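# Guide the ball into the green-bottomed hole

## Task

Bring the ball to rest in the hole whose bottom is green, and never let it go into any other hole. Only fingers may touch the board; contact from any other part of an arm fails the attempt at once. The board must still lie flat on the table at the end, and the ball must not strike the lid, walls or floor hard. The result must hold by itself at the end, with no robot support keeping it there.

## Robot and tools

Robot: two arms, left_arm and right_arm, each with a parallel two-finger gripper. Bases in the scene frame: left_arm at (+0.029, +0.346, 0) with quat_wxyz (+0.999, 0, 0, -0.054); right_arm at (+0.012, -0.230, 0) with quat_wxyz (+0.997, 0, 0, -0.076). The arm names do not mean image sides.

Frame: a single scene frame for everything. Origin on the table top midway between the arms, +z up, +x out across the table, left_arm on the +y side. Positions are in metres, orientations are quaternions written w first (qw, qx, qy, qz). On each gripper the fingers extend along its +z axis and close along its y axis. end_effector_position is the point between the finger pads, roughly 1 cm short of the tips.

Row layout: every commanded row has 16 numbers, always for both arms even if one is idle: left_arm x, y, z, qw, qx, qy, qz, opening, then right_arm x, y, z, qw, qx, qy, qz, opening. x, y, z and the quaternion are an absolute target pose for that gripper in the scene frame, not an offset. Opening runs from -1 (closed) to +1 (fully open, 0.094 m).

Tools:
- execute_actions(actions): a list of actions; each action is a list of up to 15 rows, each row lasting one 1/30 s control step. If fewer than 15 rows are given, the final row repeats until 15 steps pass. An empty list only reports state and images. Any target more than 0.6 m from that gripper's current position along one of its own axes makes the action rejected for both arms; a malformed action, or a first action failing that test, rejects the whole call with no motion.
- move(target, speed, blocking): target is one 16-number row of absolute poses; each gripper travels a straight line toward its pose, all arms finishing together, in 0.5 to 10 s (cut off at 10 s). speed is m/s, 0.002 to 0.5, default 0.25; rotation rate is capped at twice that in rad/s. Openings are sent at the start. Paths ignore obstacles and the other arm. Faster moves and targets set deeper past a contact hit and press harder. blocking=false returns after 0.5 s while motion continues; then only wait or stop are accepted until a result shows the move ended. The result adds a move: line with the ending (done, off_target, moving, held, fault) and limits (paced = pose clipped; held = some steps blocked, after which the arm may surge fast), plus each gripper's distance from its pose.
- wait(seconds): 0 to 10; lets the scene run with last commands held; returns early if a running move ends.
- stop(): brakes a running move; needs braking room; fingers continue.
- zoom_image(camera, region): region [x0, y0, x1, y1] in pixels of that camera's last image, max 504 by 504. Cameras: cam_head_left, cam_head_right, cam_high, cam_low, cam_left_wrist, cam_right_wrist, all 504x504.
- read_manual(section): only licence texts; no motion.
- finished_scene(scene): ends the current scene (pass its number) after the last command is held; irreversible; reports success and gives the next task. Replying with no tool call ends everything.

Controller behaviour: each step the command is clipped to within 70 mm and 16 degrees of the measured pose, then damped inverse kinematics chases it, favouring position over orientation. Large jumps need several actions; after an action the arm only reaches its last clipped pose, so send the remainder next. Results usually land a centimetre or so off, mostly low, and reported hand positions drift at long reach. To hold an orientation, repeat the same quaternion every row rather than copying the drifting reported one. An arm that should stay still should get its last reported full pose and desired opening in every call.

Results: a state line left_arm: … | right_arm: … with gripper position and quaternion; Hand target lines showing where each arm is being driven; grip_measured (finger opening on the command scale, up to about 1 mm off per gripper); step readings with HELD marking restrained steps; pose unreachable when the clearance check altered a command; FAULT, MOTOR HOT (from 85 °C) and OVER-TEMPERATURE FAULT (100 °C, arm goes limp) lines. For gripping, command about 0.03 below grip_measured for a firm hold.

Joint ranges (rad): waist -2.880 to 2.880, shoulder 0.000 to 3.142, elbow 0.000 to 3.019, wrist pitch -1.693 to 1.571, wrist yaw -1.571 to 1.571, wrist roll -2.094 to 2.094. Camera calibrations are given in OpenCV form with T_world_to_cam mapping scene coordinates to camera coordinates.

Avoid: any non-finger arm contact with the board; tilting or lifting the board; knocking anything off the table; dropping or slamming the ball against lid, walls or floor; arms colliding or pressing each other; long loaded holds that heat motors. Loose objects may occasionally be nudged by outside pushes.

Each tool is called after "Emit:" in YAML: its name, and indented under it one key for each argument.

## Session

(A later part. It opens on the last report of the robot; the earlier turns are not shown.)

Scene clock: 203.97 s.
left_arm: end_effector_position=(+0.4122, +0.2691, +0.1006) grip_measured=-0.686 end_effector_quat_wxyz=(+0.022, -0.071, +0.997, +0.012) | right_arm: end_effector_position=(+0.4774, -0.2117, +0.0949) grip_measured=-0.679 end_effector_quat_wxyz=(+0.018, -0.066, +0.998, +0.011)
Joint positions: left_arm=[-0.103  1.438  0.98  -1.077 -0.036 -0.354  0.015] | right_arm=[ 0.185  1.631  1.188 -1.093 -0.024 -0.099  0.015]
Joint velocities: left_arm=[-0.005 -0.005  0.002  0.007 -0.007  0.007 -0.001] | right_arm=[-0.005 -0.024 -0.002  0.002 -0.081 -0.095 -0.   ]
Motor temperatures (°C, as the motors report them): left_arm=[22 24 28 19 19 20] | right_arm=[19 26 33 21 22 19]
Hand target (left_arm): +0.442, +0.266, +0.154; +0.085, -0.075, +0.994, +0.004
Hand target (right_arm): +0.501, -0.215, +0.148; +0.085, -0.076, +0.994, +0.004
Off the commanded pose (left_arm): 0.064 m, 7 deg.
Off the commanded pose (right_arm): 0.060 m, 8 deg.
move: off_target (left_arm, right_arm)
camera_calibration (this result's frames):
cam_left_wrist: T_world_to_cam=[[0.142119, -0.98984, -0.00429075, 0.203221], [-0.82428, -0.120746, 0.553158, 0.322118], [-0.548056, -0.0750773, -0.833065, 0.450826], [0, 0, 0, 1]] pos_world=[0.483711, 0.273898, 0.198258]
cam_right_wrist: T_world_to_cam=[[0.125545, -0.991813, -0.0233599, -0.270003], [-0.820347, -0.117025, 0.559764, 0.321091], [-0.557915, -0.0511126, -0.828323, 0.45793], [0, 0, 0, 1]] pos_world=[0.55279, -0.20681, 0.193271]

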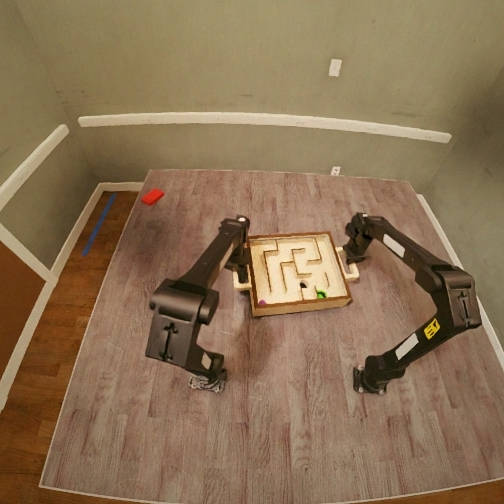

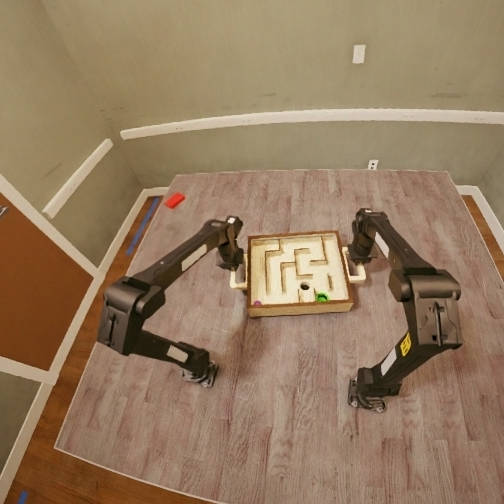

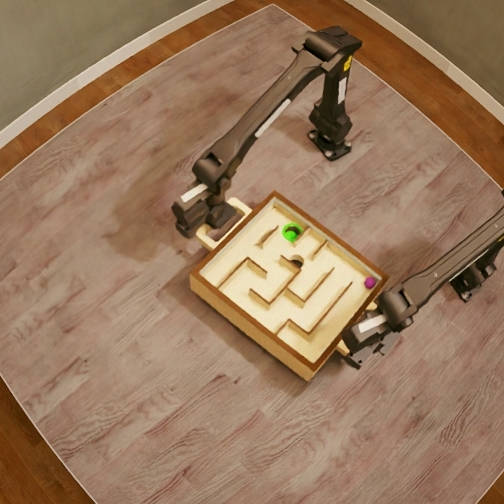

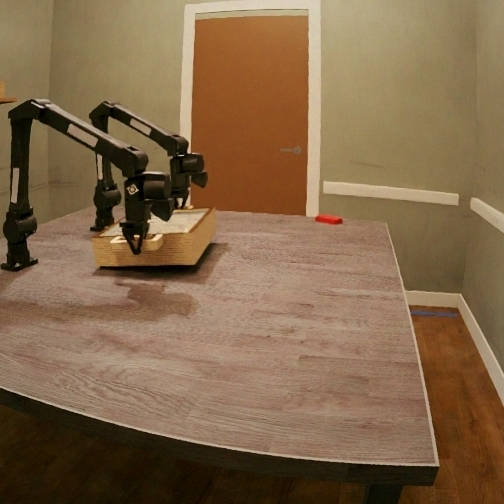

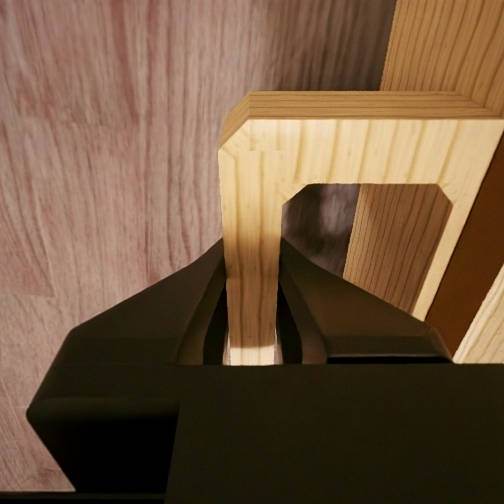

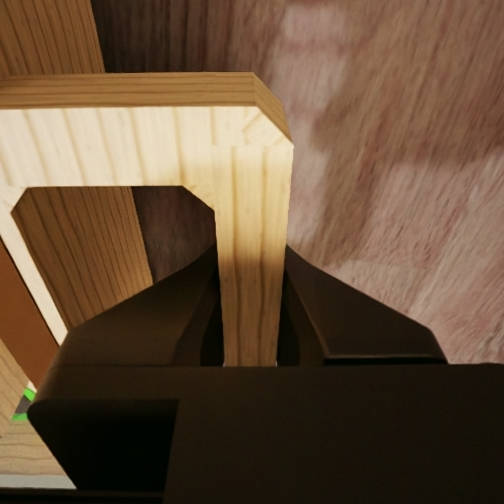

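Emit:
execute_actions:
  actions:
    - [[0.44,0.265,0.159,0.085,-0.075,0.994,0.008,-0.8,0.503,-0.215,0.145,0.085,-0.075,0.994,0.008,-0.8]]
    - [[0.44,0.265,0.161,0.085,-0.075,0.994,0.012,-0.8,0.503,-0.215,0.142,0.085,-0.075,0.994,0.012,-0.8]]
    - [[0.44,0.265,0.161,0.085,-0.075,0.994,0.012,-0.8,0.503,-0.215,0.142,0.085,-0.075,0.994,0.012,-0.8]]

Emit:
zoom_image:
  camera: "cam_head_right"
  region: [230,210,370,320]

Scene clock: 211.70 s.
left_arm: end_effector_position=(+0.4084, +0.2702, +0.1060) grip_measured=-0.686 end_effector_quat_wxyz=(+0.023, -0.075, +0.997, +0.019) | right_arm: end_effector_position=(+0.4787, -0.2095, +0.0951) grip_measured=-0.679 end_effector_quat_wxyz=(+0.021, -0.070, +0.997, +0.017)
Joint positions: left_arm=[-0.109  1.423  0.98  -1.095 -0.051 -0.367  0.015] | right_arm=[ 0.185  1.631  1.188 -1.088 -0.036 -0.108  0.015]
Joint velocities: left_arm=[-0.005 -0.005  0.007  0.002 -0.051  0.022  0.   ] | right_arm=[ 0.005 -0.005  0.002 -0.002 -0.022 -0.007  0.   ]
Motor temperatures (°C, as the motors report them): left_arm=[22 24 29 19 19 20] | right_arm=[19 26 34 21 22 19]
Hand target (left_arm): +0.437, +0.266, +0.160; +0.085, -0.075, +0.993, +0.012
Hand target (right_arm): +0.500, -0.215, +0.142; +0.085, -0.076, +0.993, +0.011
Off the commanded pose (left_arm): 0.064 m, 7 deg.
Off the commanded pose (right_arm): 0.053 m, 7 deg.
Step readings (end_effector_position; steps 1 to 15: 1st action; 16 to 30: 2nd action; 31 to 45: 3rd action):
0: left_arm (+0.4122, +0.2691, +0.1006) | right_arm (+0.4774, -0.2117, +0.0949)
1: left_arm (+0.4119, +0.2691, +0.1008) | right_arm (+0.4775, -0.2114, +0.0950)
2: left_arm (+0.4114, +0.2693, +0.1013) | right_arm (+0.4777, -0.2111, +0.0950)
4: left_arm (+0.4104, +0.2694, +0.1029) | right_arm (+0.4777, -0.2108, +0.0950)
8: left_arm (+0.4097, +0.2696, +0.1053) | right_arm (+0.4776, -0.2104, +0.0950)
15: left_arm (+0.4094, +0.2696, +0.1054) | right_arm (+0.4776, -0.2104, +0.0950)
16: left_arm (+0.4093, +0.2698, +0.1054) | right_arm (+0.4779, -0.2100, +0.0950)
17: left_arm (+0.4089, +0.2702, +0.1054) | right_arm (+0.4782, -0.2097, +0.0950)
19: left_arm (+0.4085, +0.2702, +0.1057) | right_arm (+0.4786, -0.2095, +0.0951)
23: left_arm (+0.4084, +0.2702, +0.1060) | right_arm (+0.4787, -0.2095, +0.0951)
30: left_arm (+0.4084, +0.2702, +0.1060) | right_arm (+0.4787, -0.2095, +0.0951)
31: left_arm (+0.4084, +0.2702, +0.1060) | right_arm (+0.4787, -0.2095, +0.0951)
32: left_arm (+0.4084, +0.2702, +0.1060) | right_arm (+0.4787, -0.2095, +0.0951)
34: left_arm (+0.4084, +0.2702, +0.1060) | right_arm (+0.4787, -0.2095, +0.0951)
38: left_arm (+0.4084, +0.2702, +0.1060) | right_arm (+0.4787, -0.2095, +0.0951)
45: end_effector_position above
camera_calibration (this result's frames):
cam_left_wrist: T_world_to_cam=[[0.150166, -0.988485, -0.0186375, 0.202808], [-0.823598, -0.135501, 0.550751, 0.320095], [-0.546934, -0.0673543, -0.834462, 0.450945], [0, 0, 0, 1]] pos_world=[0.479812, 0.274219, 0.203783]
cam_right_wrist: T_world_to_cam=[[0.135236, -0.990197, -0.0349466, -0.271177], [-0.822266, -0.131839, 0.553622, 0.320777], [-0.552802, -0.0461339, -0.832035, 0.45783], [0, 0, 0, 1]] pos_world=[0.553526, -0.205106, 0.193865]

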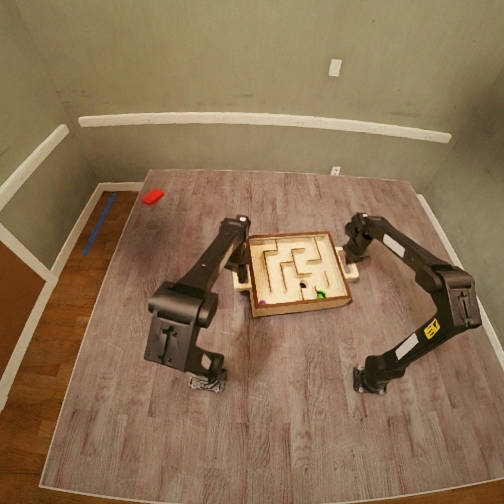

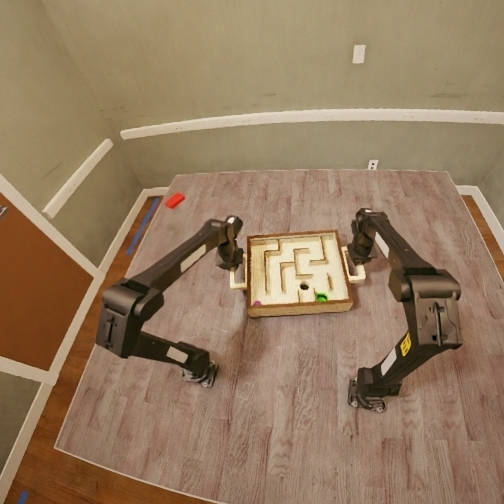

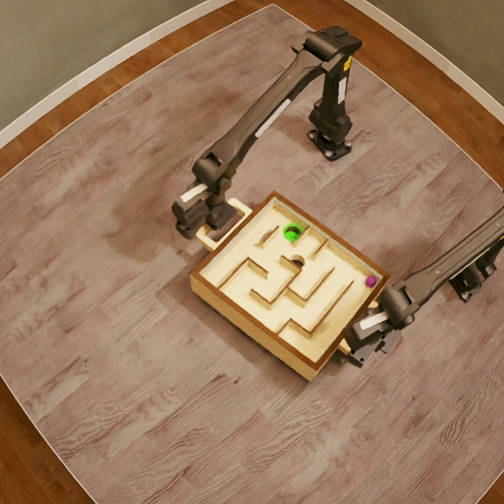

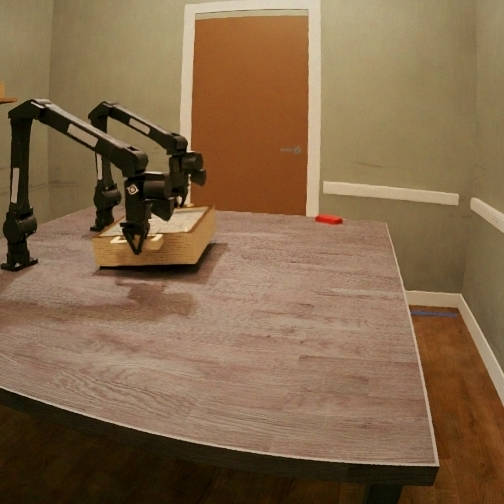

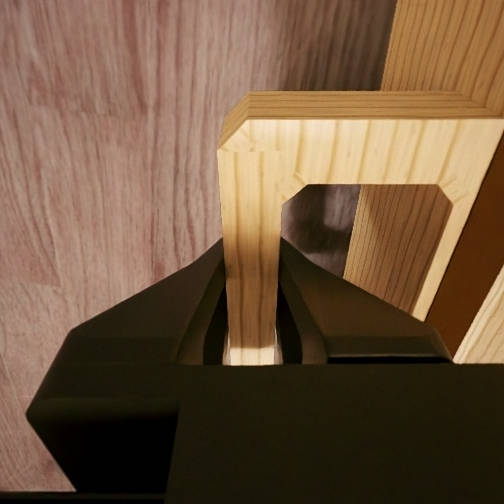

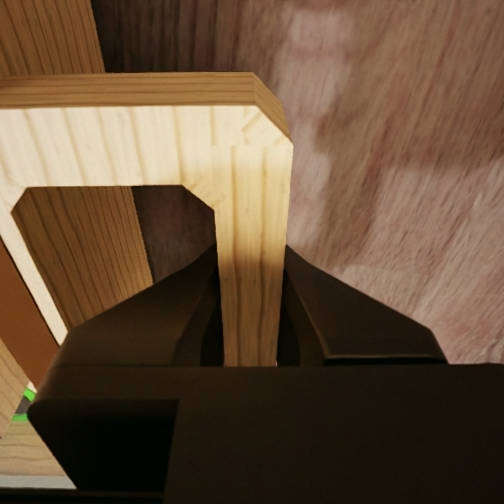

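Region (230, 210, 370, 320) of cam_head_right's 504x504 image, scaled by 3.600, with more detail than that image has; it fills the top 396 rows of this view, and the rest is white.

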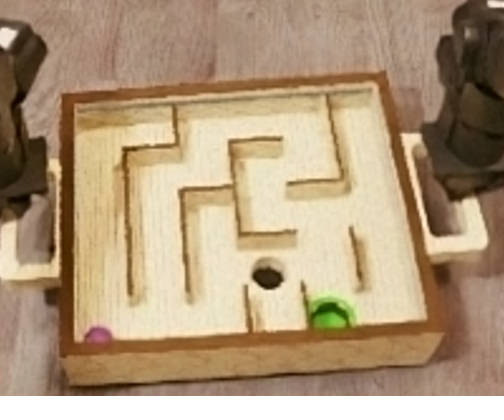

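Emit:
execute_actions:
  actions:
    - [[0.44,0.265,0.163,0.085,-0.075,0.994,0.016,-0.8,0.503,-0.215,0.134,0.085,-0.075,0.994,0.016,-0.8]]
    - [[0.44,0.265,0.163,0.085,-0.075,0.994,0.016,-0.8,0.503,-0.215,0.134,0.085,-0.075,0.994,0.016,-0.8]]

Emit:
zoom_image:
  camera: "cam_head_right"
  region: [230,210,370,320]

Scene clock: 219.83 s.
left_arm: end_effector_position=(+0.4104, +0.2711, +0.1096) grip_measured=-0.686 end_effector_quat_wxyz=(+0.027, -0.077, +0.996, +0.024) | right_arm: end_effector_position=(+0.4823, -0.2081, +0.0950) grip_measured=-0.679 end_effector_quat_wxyz=(+0.028, -0.072, +0.997, +0.021)
Joint positions: left_arm=[-0.111  1.421  0.988 -1.101 -0.061 -0.372  0.015] | right_arm=[ 0.185  1.631  1.187 -1.071 -0.044 -0.111  0.015]
Joint velocities: left_arm=[ 0.005 -0.005 -0.002 -0.012 -0.007 -0.037 -0.   ] | right_arm=[-0.005 -0.005 -0.007  0.007  0.037 -0.007 -0.001]
Motor temperatures (°C, as the motors report them): left_arm=[22 24 30 19 19 20] | right_arm=[19 26 34 21 22 18]
Hand target (left_arm): +0.437, +0.266, +0.162; +0.085, -0.075, +0.993, +0.016
Hand target (right_arm): +0.500, -0.215, +0.134; +0.085, -0.076, +0.993, +0.015
Off the commanded pose (left_arm): 0.061 m, 7 deg.
Off the commanded pose (right_arm): 0.045 m, 7 deg.
Step readings (end_effector_position; steps 1 to 15: 1st action; 16 to 30: 2nd action):
0: left_arm (+0.4084, +0.2702, +0.1060) | right_arm (+0.4787, -0.2095, +0.0951)
1: left_arm (+0.4084, +0.2704, +0.1061) | right_arm (+0.4793, -0.2091, +0.0951)
2: left_arm (+0.4082, +0.2706, +0.1064) | right_arm (+0.4801, -0.2087, +0.0952)
4: left_arm (+0.4089, +0.2708, +0.1075) | right_arm (+0.4812, -0.2083, +0.0950)
8: left_arm (+0.4104, +0.2710, +0.1096) | right_arm (+0.4823, -0.2081, +0.0950)
15: left_arm (+0.4104, +0.2711, +0.1096) | right_arm (+0.4823, -0.2081, +0.0950)
16: left_arm (+0.4104, +0.2711, +0.1096) | right_arm (+0.4823, -0.2081, +0.0950)
17: left_arm (+0.4104, +0.2711, +0.1096) | right_arm (+0.4823, -0.2081, +0.0950)
19: left_arm (+0.4104, +0.2711, +0.1096) | right_arm (+0.4823, -0.2081, +0.0950)
23: left_arm (+0.4104, +0.2711, +0.1096) | right_arm (+0.4823, -0.2081, +0.0950)
30: end_effector_position above
camera_calibration (this result's frames):
cam_left_wrist: T_world_to_cam=[[0.15332, -0.987812, -0.0268415, 0.202819], [-0.82679, -0.143109, 0.544002, 0.323981], [-0.541213, -0.0612139, -0.838655, 0.451537], [0, 0, 0, 1]] pos_world=[0.481146, 0.274352, 0.207881]
cam_right_wrist: T_world_to_cam=[[0.139163, -0.989446, -0.0403826, -0.271535], [-0.830088, -0.138792, 0.540084, 0.327529], [-0.539989, -0.0416386, -0.840641, 0.455412], [0, 0, 0, 1]] pos_world=[0.555583, -0.204248, 0.194979]

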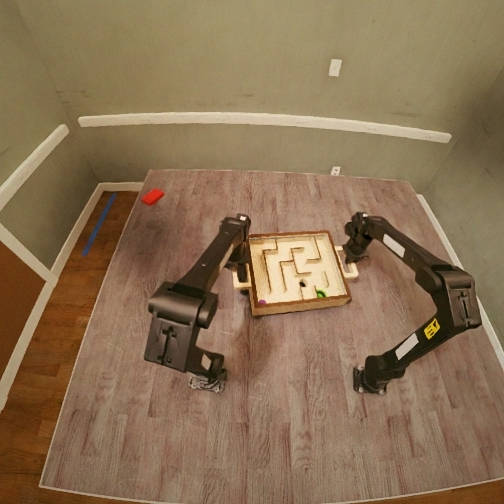

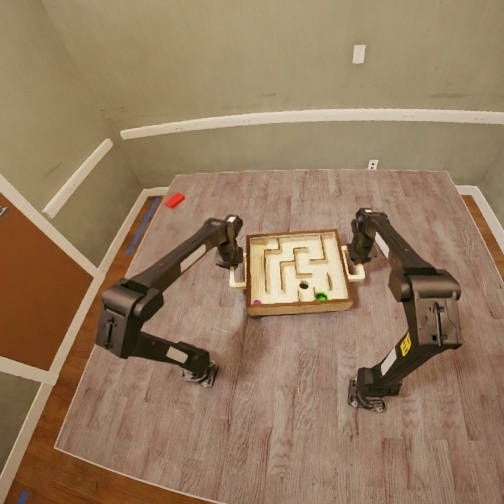

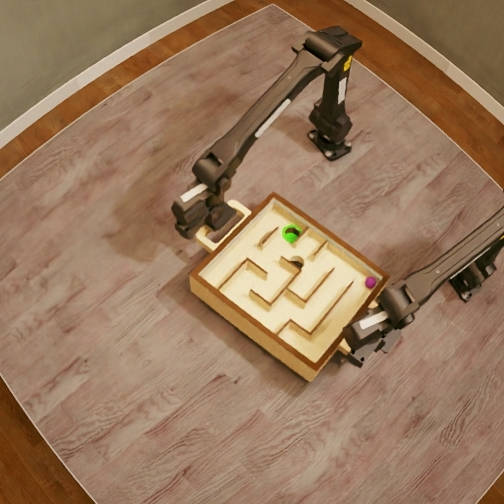

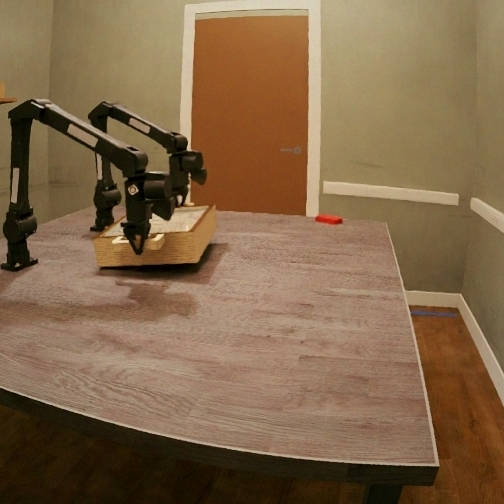

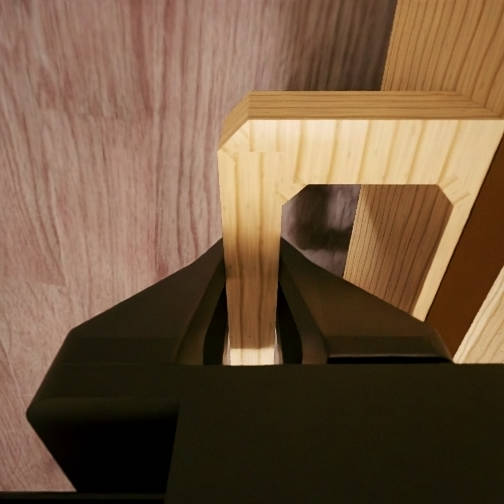

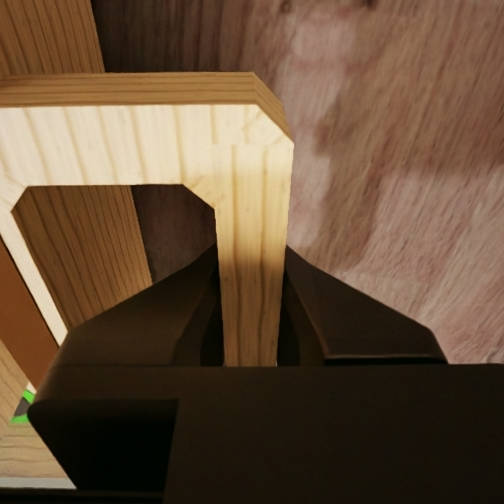

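Region (230, 210, 370, 320) of cam_head_right's 504x504 image, scaled by 3.600, with more detail than that image has; it fills the top 396 rows of this view, and the rest is white.

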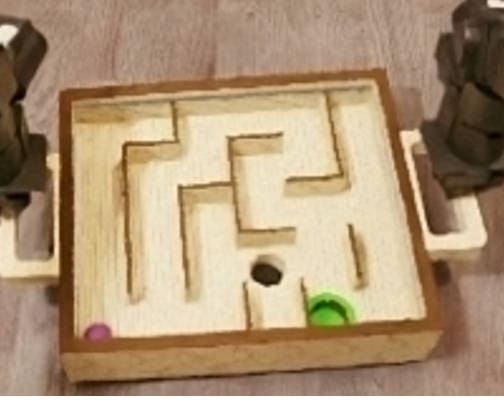

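Emit:
execute_actions:
  actions:
    - [[0.427,0.268,0.174,0.085,-0.075,0.994,0.022,-0.8,0.5,-0.212,0.13,0.085,-0.075,0.994,0.022,-0.8]]
    - [[0.427,0.268,0.174,0.085,-0.075,0.994,0.022,-0.8,0.5,-0.212,0.13,0.085,-0.075,0.994,0.022,-0.8]]

Emit:
zoom_image:
  camera: "cam_head_right"
  region: [230,210,370,320]

Scene clock: 226.10 s.
left_arm: end_effector_position=(+0.4019, +0.2730, +0.1225) grip_measured=-0.686 end_effector_quat_wxyz=(+0.029, -0.080, +0.996, +0.034) | right_arm: end_effector_position=(+0.4795, -0.2043, +0.0913) grip_measured=-0.679 end_effector_quat_wxyz=(+0.028, -0.076, +0.996, +0.032)
Joint positions: left_arm=[-0.12   1.385  0.988 -1.139 -0.082 -0.388  0.015] | right_arm=[ 0.184  1.631  1.175 -1.063 -0.067 -0.118  0.015]
Joint velocities: left_arm=[-0.005 -0.005  0.002 -0.007 -0.022  0.051 -0.   ] | right_arm=[-0.005 -0.005  0.002 -0.027  0.007 -0.007 -0.   ]
Motor temperatures (°C, as the motors report them): left_arm=[22 24 31 19 19 20] | right_arm=[19 26 33 21 22 18]
Hand target (left_arm): +0.425, +0.269, +0.173; +0.085, -0.075, +0.993, +0.022
Hand target (right_arm): +0.498, -0.212, +0.130; +0.085, -0.075, +0.993, +0.022
Off the commanded pose (left_arm): 0.058 m, 7 deg.
Off the commanded pose (right_arm): 0.044 m, 7 deg.
Step readings (end_effector_position; steps 1 to 15: 1st action; 16 to 30: 2nd action):
0: left_arm (+0.4104, +0.2711, +0.1096) | right_arm (+0.4823, -0.2081, +0.0950)
1: left_arm (+0.4098, +0.2714, +0.1103) | right_arm (+0.4824, -0.2075, +0.0947)
2: left_arm (+0.4085, +0.2719, +0.1117) | right_arm (+0.4824, -0.2069, +0.0939)
4: left_arm (+0.4058, +0.2726, +0.1165) | right_arm (+0.4805, -0.2057, +0.0920)
8: left_arm (+0.4023, +0.2729, +0.1225) | right_arm (+0.4794, -0.2043, +0.0913)
15: left_arm (+0.4019, +0.2730, +0.1225) | right_arm (+0.4795, -0.2043, +0.0913)
16: left_arm (+0.4019, +0.2730, +0.1225) | right_arm (+0.4795, -0.2043, +0.0913)
17: left_arm (+0.4019, +0.2730, +0.1225) | right_arm (+0.4795, -0.2043, +0.0913)
19: left_arm (+0.4019, +0.2730, +0.1225) | right_arm (+0.4795, -0.2043, +0.0913)
23: left_arm (+0.4019, +0.2730, +0.1225) | right_arm (+0.4795, -0.2043, +0.0913)
30: end_effector_position above
camera_calibration (this result's frames):
cam_left_wrist: T_world_to_cam=[[0.160889, -0.985925, -0.0454671, 0.205065], [-0.827398, -0.159848, 0.538388, 0.315685], [-0.538078, -0.0490013, -0.841469, 0.453601], [0, 0, 0, 1]] pos_world=[0.472277, 0.274867, 0.221054]
cam_right_wrist: T_world_to_cam=[[0.147032, -0.987079, -0.063685, -0.268702], [-0.827254, -0.158011, 0.539151, 0.32251], [-0.542248, -0.0265891, -0.839798, 0.455001], [0, 0, 0, 1]] pos_world=[0.55303, -0.202172, 0.191115]

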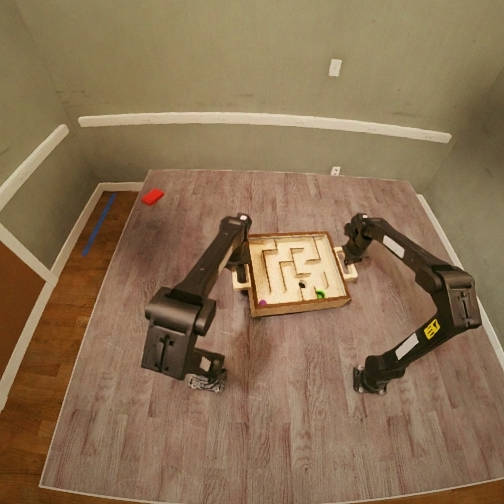

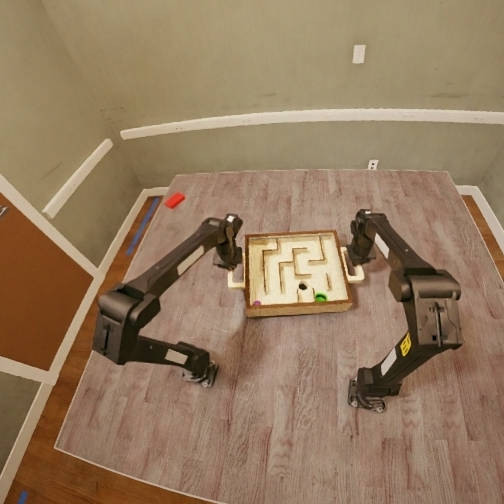

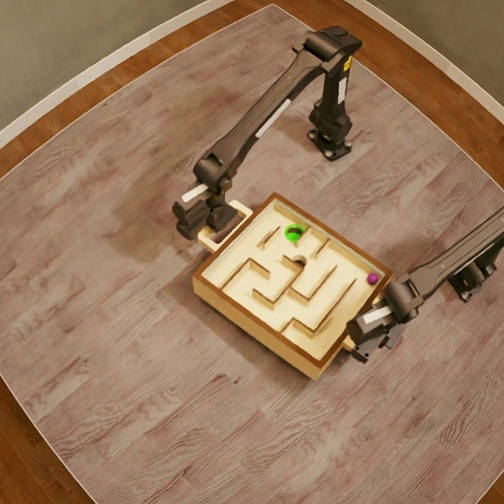

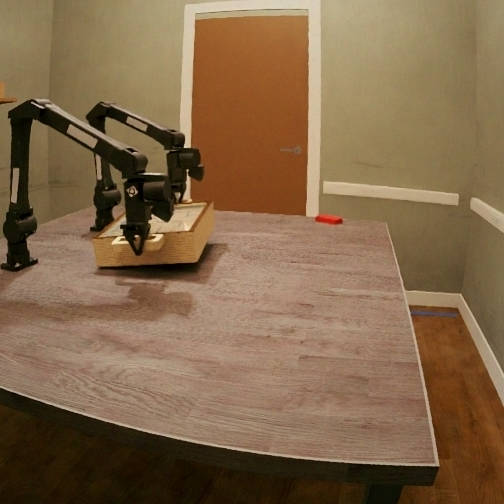

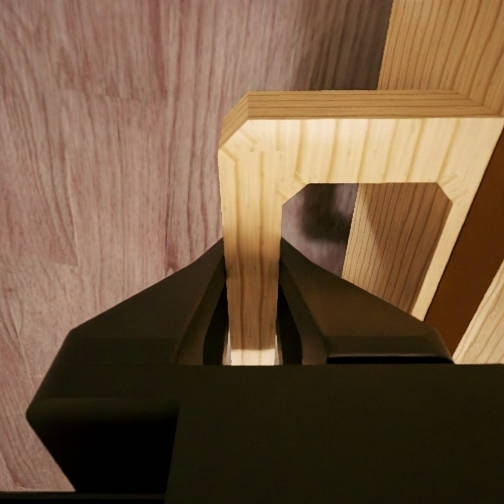

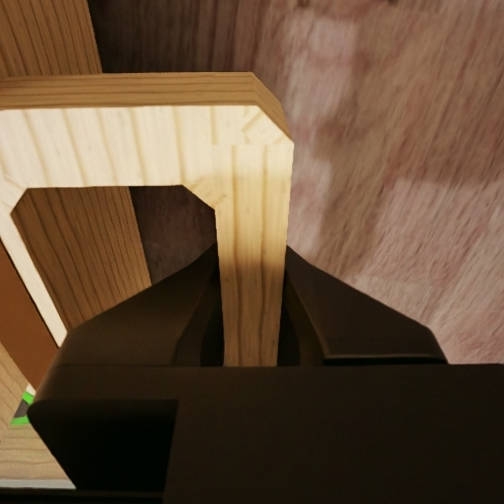

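Region (230, 210, 370, 320) of cam_head_right's 504x504 image, scaled by 3.600, with more detail than that image has; it fills the top 396 rows of this view, and the rest is white.

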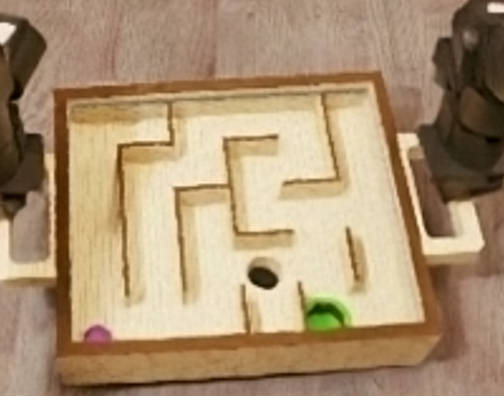

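Emit:
execute_actions:
  actions:
    - [[0.427,0.268,0.160,0.08,-0.075,0.994,0.014,-0.8,0.5,-0.212,0.136,0.08,-0.075,0.994,0.014,-0.8]]
    - [[0.427,0.268,0.160,0.068,-0.075,0.994,0.014,-0.8,0.5,-0.212,0.136,0.068,-0.075,0.994,0.014,-0.8]]
    - [[0.427,0.268,0.160,0.068,-0.075,0.994,0.014,-0.8,0.5,-0.212,0.136,0.068,-0.075,0.994,0.014,-0.8]]

Emit:
zoom_image:
  camera: "cam_head_right"
  region: [230,210,370,320]

Scene clock: 232.00 s.
left_arm: end_effector_position=(+0.4009, +0.2710, +0.1219) grip_measured=-0.686 end_effector_quat_wxyz=(+0.026, -0.079, +0.996, +0.028) | right_arm: end_effector_position=(+0.4759, -0.2062, +0.0917) grip_measured=-0.679 end_effector_quat_wxyz=(+0.021, -0.075, +0.997, +0.026)
Joint positions: left_arm=[-0.12   1.386  0.988 -1.141 -0.069 -0.386  0.015] | right_arm=[ 0.185  1.629  1.175 -1.078 -0.055 -0.117  0.015]
Joint velocities: left_arm=[-0.005  0.005  0.002 -0.012  0.051  0.022  0.   ] | right_arm=[-0.024 -0.005 -0.007  0.002  0.007 -0.022 -0.001]
Motor temperatures (°C, as the motors report them): left_arm=[22 24 31 19 19 20] | right_arm=[19 25 33 21 22 18]
Hand target (left_arm): +0.425, +0.269, +0.160; +0.069, -0.075, +0.995, +0.015
Hand target (right_arm): +0.497, -0.212, +0.136; +0.068, -0.075, +0.995, +0.014
Off the commanded pose (left_arm): 0.046 m, 5 deg.
Off the commanded pose (right_arm): 0.051 m, 6 deg.
Step readings (end_effector_position; steps 1 to 15: 1st action; 16 to 30: 2nd action; 31 to 45: 3rd action):
0: left_arm (+0.4019, +0.2730, +0.1225) | right_arm (+0.4795, -0.2043, +0.0913)
1: left_arm (+0.4018, +0.2724, +0.1224) | right_arm (+0.4795, -0.2047, +0.0913)
2: left_arm (+0.4019, +0.2720, +0.1224) | right_arm (+0.4795, -0.2053, +0.0912)
4: left_arm (+0.4018, +0.2717, +0.1224) | right_arm (+0.4795, -0.2055, +0.0916)
8: left_arm (+0.4019, +0.2717, +0.1224) | right_arm (+0.4796, -0.2055, +0.0917)
15: left_arm (+0.4019, +0.2717, +0.1224) | right_arm (+0.4796, -0.2055, +0.0919)
16: left_arm (+0.4019, +0.2715, +0.1224) | right_arm (+0.4789, -0.2056, +0.0919)
17: left_arm (+0.4018, +0.2714, +0.1224) | right_arm (+0.4779, -0.2059, +0.0918)
19: left_arm (+0.4013, +0.2711, +0.1222) | right_arm (+0.4764, -0.2062, +0.0917)
23: left_arm (+0.4009, +0.2710, +0.1219) | right_arm (+0.4759, -0.2062, +0.0917)
30: left_arm (+0.4009, +0.2710, +0.1219) | right_arm (+0.4759, -0.2062, +0.0917)
31: left_arm (+0.4009, +0.2710, +0.1219) | right_arm (+0.4759, -0.2062, +0.0917)
32: left_arm (+0.4009, +0.2710, +0.1219) | right_arm (+0.4759, -0.2062, +0.0917)
34: left_arm (+0.4009, +0.2710, +0.1219) | right_arm (+0.4759, -0.2062, +0.0917)
38: left_arm (+0.4009, +0.2710, +0.1219) | right_arm (+0.4759, -0.2062, +0.0917)
45: end_effector_position above
camera_calibration (this result's frames):
cam_left_wrist: T_world_to_cam=[[0.158734, -0.98668, -0.0355781, 0.203183], [-0.824337, -0.152277, 0.545234, 0.310734], [-0.54339, -0.0572189, -0.837528, 0.45634], [0, 0, 0, 1]] pos_world=[0.471868, 0.273906, 0.220004]
cam_right_wrist: T_world_to_cam=[[0.14531, -0.987974, -0.0528381, -0.270403], [-0.820095, -0.150149, 0.552177, 0.316025], [-0.55347, -0.0369045, -0.832051, 0.455805], [0, 0, 0, 1]] pos_world=[0.550737, -0.202879, 0.190464]

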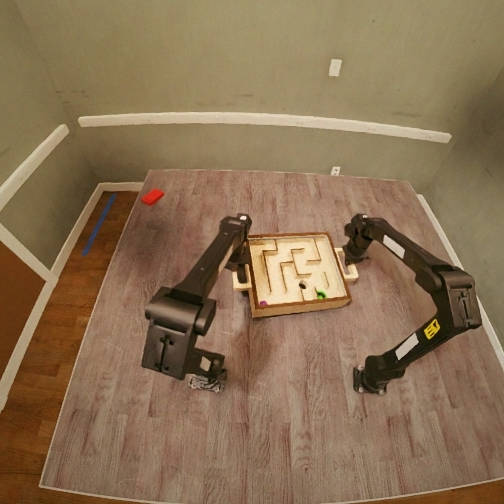

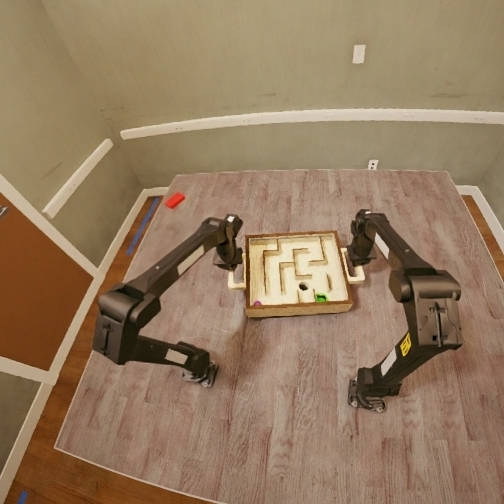

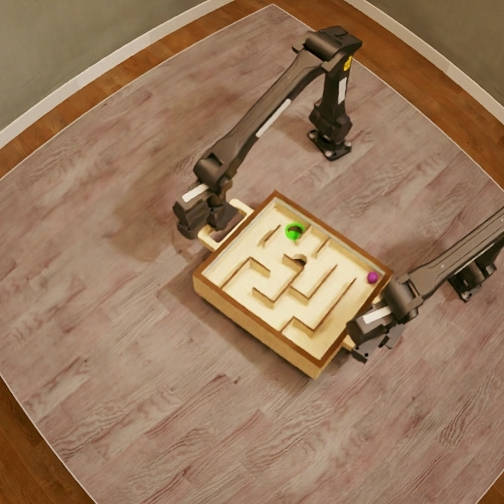

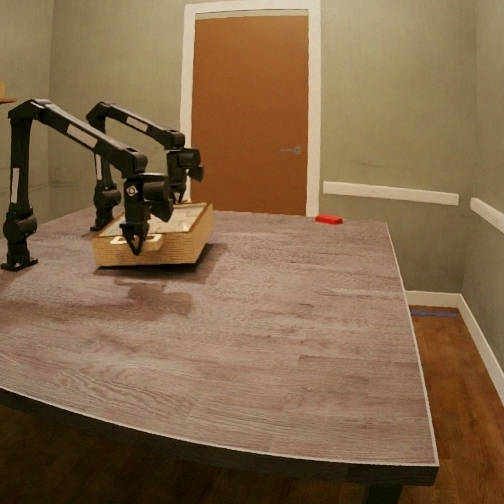

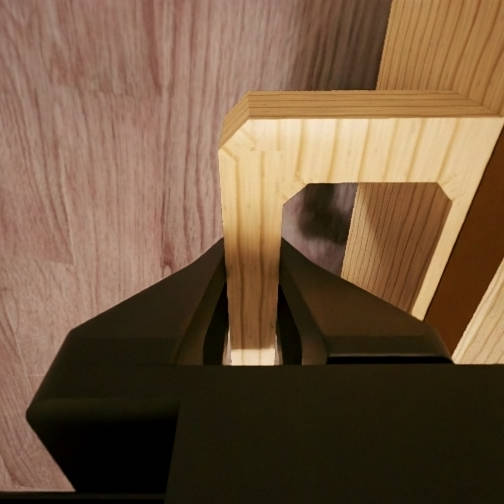

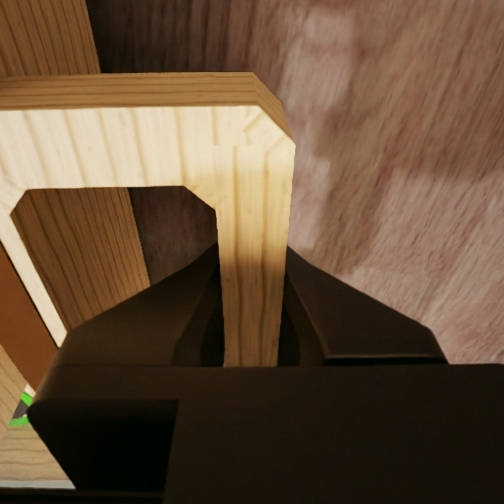

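Region (230, 210, 370, 320) of cam_head_right's 504x504 image, scaled by 3.600, with more detail than that image has; it fills the top 396 rows of this view, and the rest is white.

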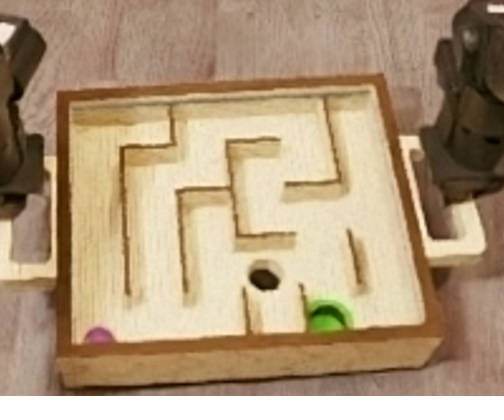

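Emit:
execute_actions:
  actions:
    - [[0.427,0.268,0.150,0.062,-0.075,0.995,0.01,-0.8,0.5,-0.212,0.142,0.062,-0.075,0.995,0.01,-0.8]]
    - [[0.427,0.268,0.150,0.062,-0.075,0.995,0.01,-0.8,0.5,-0.212,0.142,0.062,-0.075,0.995,0.01,-0.8]]

Emit:
zoom_image:
  camera: "cam_high"
  region: [140,190,420,430]

Scene clock: 238.30 s.
left_arm: end_effector_position=(+0.4003, +0.2693, +0.1164) grip_measured=-0.686 end_effector_quat_wxyz=(+0.016, -0.076, +0.997, +0.024) | right_arm: end_effector_position=(+0.4712, -0.2090, +0.0926) grip_measured=-0.679 end_effector_quat_wxyz=(+0.009, -0.072, +0.997, +0.020)
Joint positions: left_arm=[-0.119  1.401  0.988 -1.141 -0.056 -0.379  0.015] | right_arm=[ 0.185  1.629  1.179 -1.103 -0.04  -0.111  0.015]
Joint velocities: left_arm=[ 0.005 -0.015 -0.017 -0.017 -0.051  0.007  0.   ] | right_arm=[ 0.015 -0.015  0.002 -0.022 -0.051 -0.007 -0.002]
Motor temperatures (°C, as the motors report them): left_arm=[22 23 31 19 19 20] | right_arm=[19 25 34 21 22 18]
Hand target (left_arm): +0.426, +0.268, +0.150; +0.062, -0.074, +0.995, +0.011
Hand target (right_arm): +0.496, -0.212, +0.142; +0.062, -0.075, +0.995, +0.010
Off the commanded pose (left_arm): 0.043 m, 5 deg.
Off the commanded pose (right_arm): 0.057 m, 6 deg.
Step readings (end_effector_position; steps 1 to 15: 1st action; 16 to 30: 2nd action):
0: left_arm (+0.4009, +0.2710, +0.1219) | right_arm (+0.4759, -0.2062, +0.0917)
1: left_arm (+0.4008, +0.2707, +0.1215) | right_arm (+0.4752, -0.2067, +0.0918)
2: left_arm (+0.4007, +0.2703, +0.1209) | right_arm (+0.4742, -0.2073, +0.0922)
4: left_arm (+0.4004, +0.2695, +0.1189) | right_arm (+0.4725, -0.2083, +0.0927)
8: left_arm (+0.4003, +0.2693, +0.1164) | right_arm (+0.4713, -0.2090, +0.0926)
15: left_arm (+0.4003, +0.2693, +0.1164) | right_arm (+0.4712, -0.2090, +0.0926)
16: left_arm (+0.4003, +0.2693, +0.1164) | right_arm (+0.4712, -0.2090, +0.0926)
17: left_arm (+0.4003, +0.2693, +0.1164) | right_arm (+0.4712, -0.2090, +0.0926)
19: left_arm (+0.4003, +0.2693, +0.1164) | right_arm (+0.4712, -0.2090, +0.0926)
23: left_arm (+0.4003, +0.2693, +0.1164) | right_arm (+0.4712, -0.2090, +0.0926)
30: end_effector_position above
camera_calibration (this result's frames):
cam_left_wrist: T_world_to_cam=[[0.1522, -0.987921, -0.0290918, 0.203532], [-0.815328, -0.142138, 0.561281, 0.304745], [-0.558637, -0.0617076, -0.827114, 0.45745], [0, 0, 0, 1]] pos_world=[0.473038, 0.272618, 0.213236]
cam_right_wrist: T_world_to_cam=[[0.138242, -0.989565, -0.0406338, -0.270484], [-0.808879, -0.136484, 0.571915, 0.30702], [-0.571493, -0.0461946, -0.819306, 0.459247], [0, 0, 0, 1]] pos_world=[0.548191, -0.204543, 0.189683]

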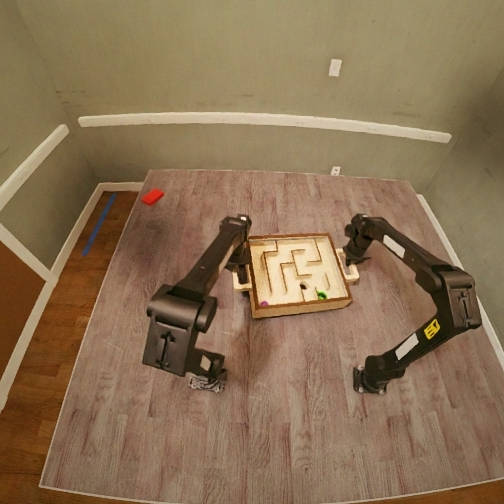

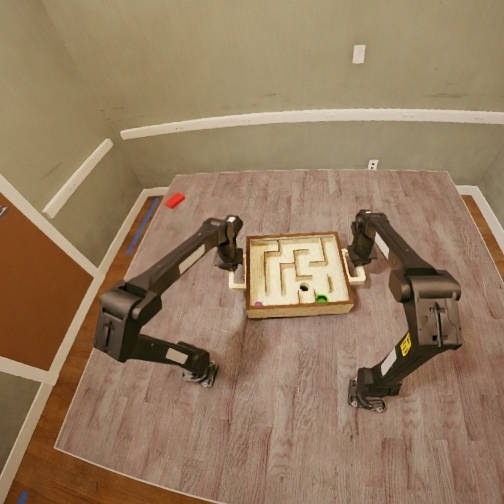

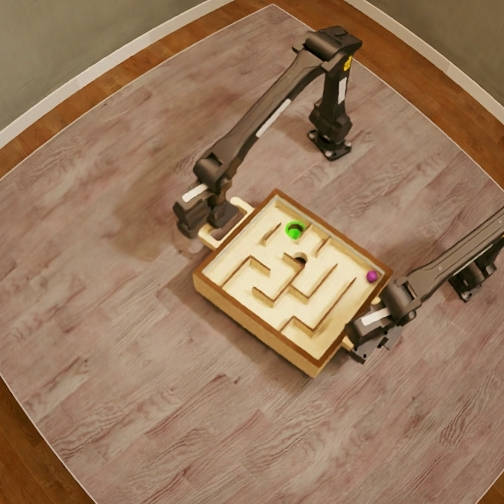

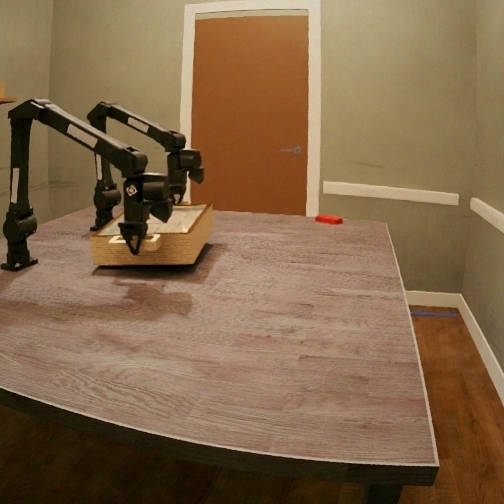

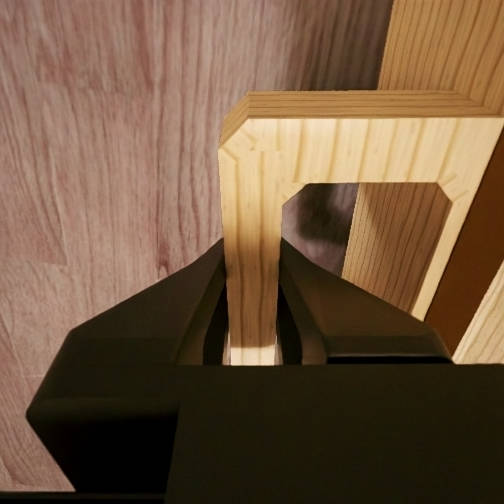

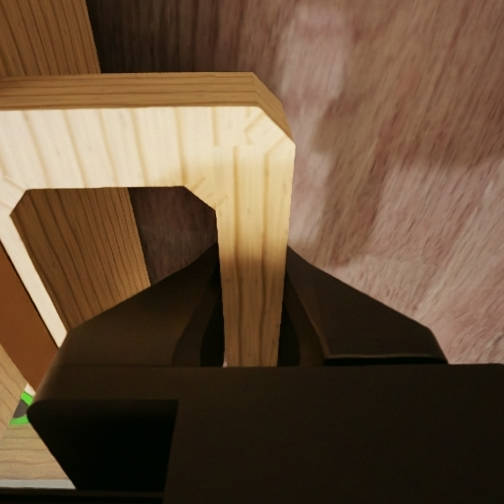

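Region (140, 190, 420, 430) of cam_high's 504x504 image, scaled by 1.800, with more detail than that image has; it fills the top 432 rows of this view, and the rest is white.

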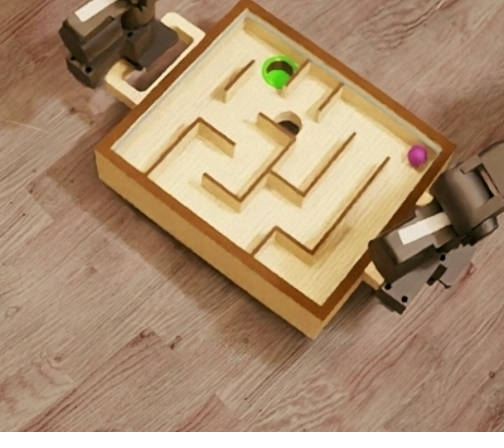

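Emit:
wait:
  seconds: 0.2

Emit:
zoom_image:
  camera: "cam_head_right"
  region: [230,210,370,320]

Scene clock: 242.60 s.
left_arm: end_effector_position=(+0.4003, +0.2693, +0.1164) grip_measured=-0.686 end_effector_quat_wxyz=(+0.016, -0.076, +0.997, +0.024) | right_arm: end_effector_position=(+0.4712, -0.2090, +0.0926) grip_measured=-0.679 end_effector_quat_wxyz=(+0.009, -0.072, +0.997, +0.020)
Joint positions: left_arm=[-0.119  1.401  0.988 -1.141 -0.056 -0.379  0.015] | right_arm=[ 0.185  1.629  1.179 -1.103 -0.04  -0.111  0.015]
Joint velocities: left_arm=[ 0.005  0.005  0.002 -0.022  0.022  0.022 -0.001] | right_arm=[-0.005 -0.005  0.007 -0.012 -0.022 -0.037 -0.   ]
Motor temperatures (°C, as the motors report them): left_arm=[22 23 30 19 19 20] | right_arm=[19 25 35 21 22 18]
Hand target (left_arm): +0.426, +0.268, +0.150; +0.062, -0.074, +0.995, +0.011
Hand target (right_arm): +0.496, -0.212, +0.142; +0.062, -0.075, +0.995, +0.010
Off the commanded pose (left_arm): 0.043 m, 5 deg.
Off the commanded pose (right_arm): 0.057 m, 6 deg.
wait: 0.20 s; at rest from the start
camera_calibration (this result's frames):
cam_left_wrist: T_world_to_cam=[[0.1522, -0.987921, -0.0290918, 0.203532], [-0.815328, -0.142138, 0.561281, 0.304745], [-0.558637, -0.0617076, -0.827114, 0.45745], [0, 0, 0, 1]] pos_world=[0.473038, 0.272618, 0.213236]
cam_right_wrist: T_world_to_cam=[[0.138242, -0.989565, -0.0406338, -0.270484], [-0.808879, -0.136484, 0.571915, 0.30702], [-0.571493, -0.0461946, -0.819306, 0.459247], [0, 0, 0, 1]] pos_world=[0.548191, -0.204543, 0.189683]

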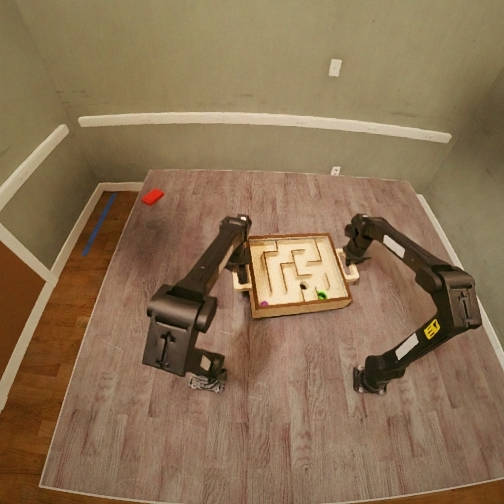

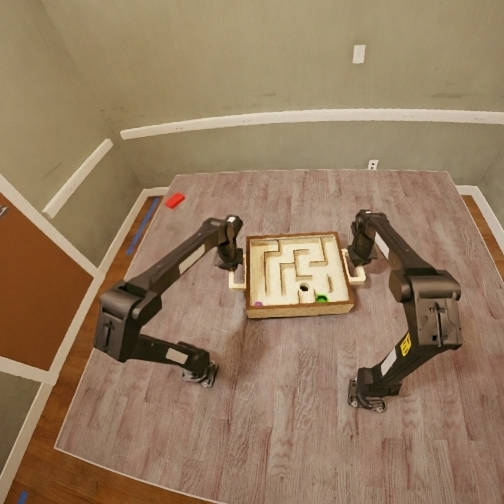

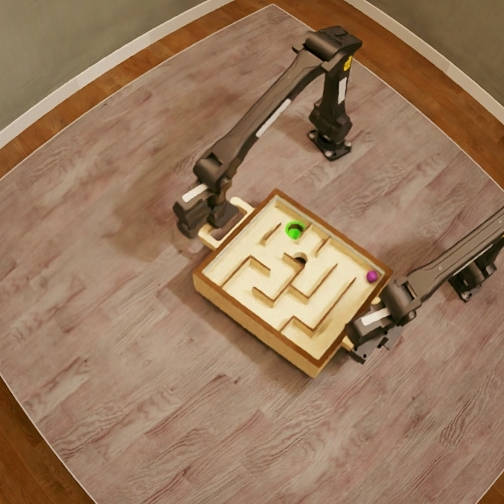

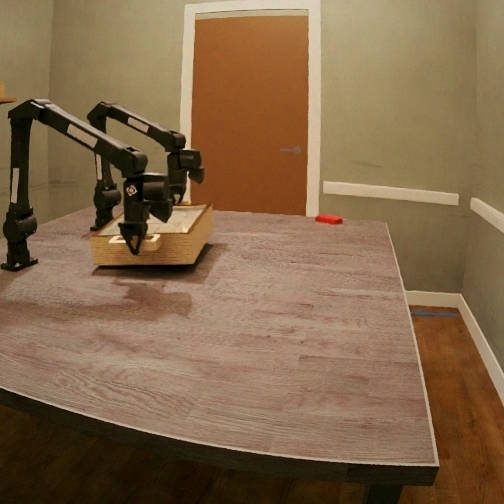

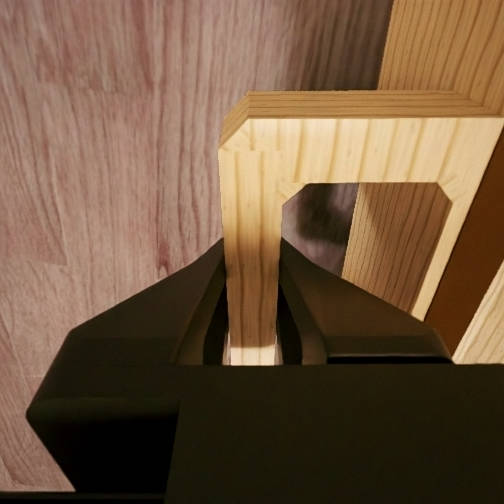

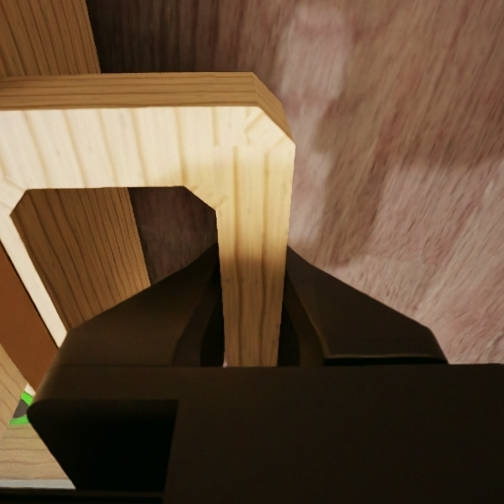

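Region (230, 210, 370, 320) of cam_head_right's 504x504 image, scaled by 3.600, with more detail than that image has; it fills the top 396 rows of this view, and the rest is white.

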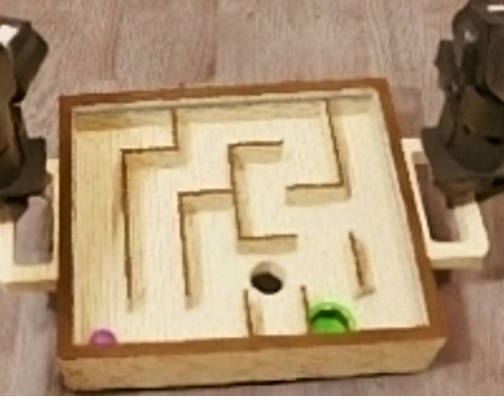

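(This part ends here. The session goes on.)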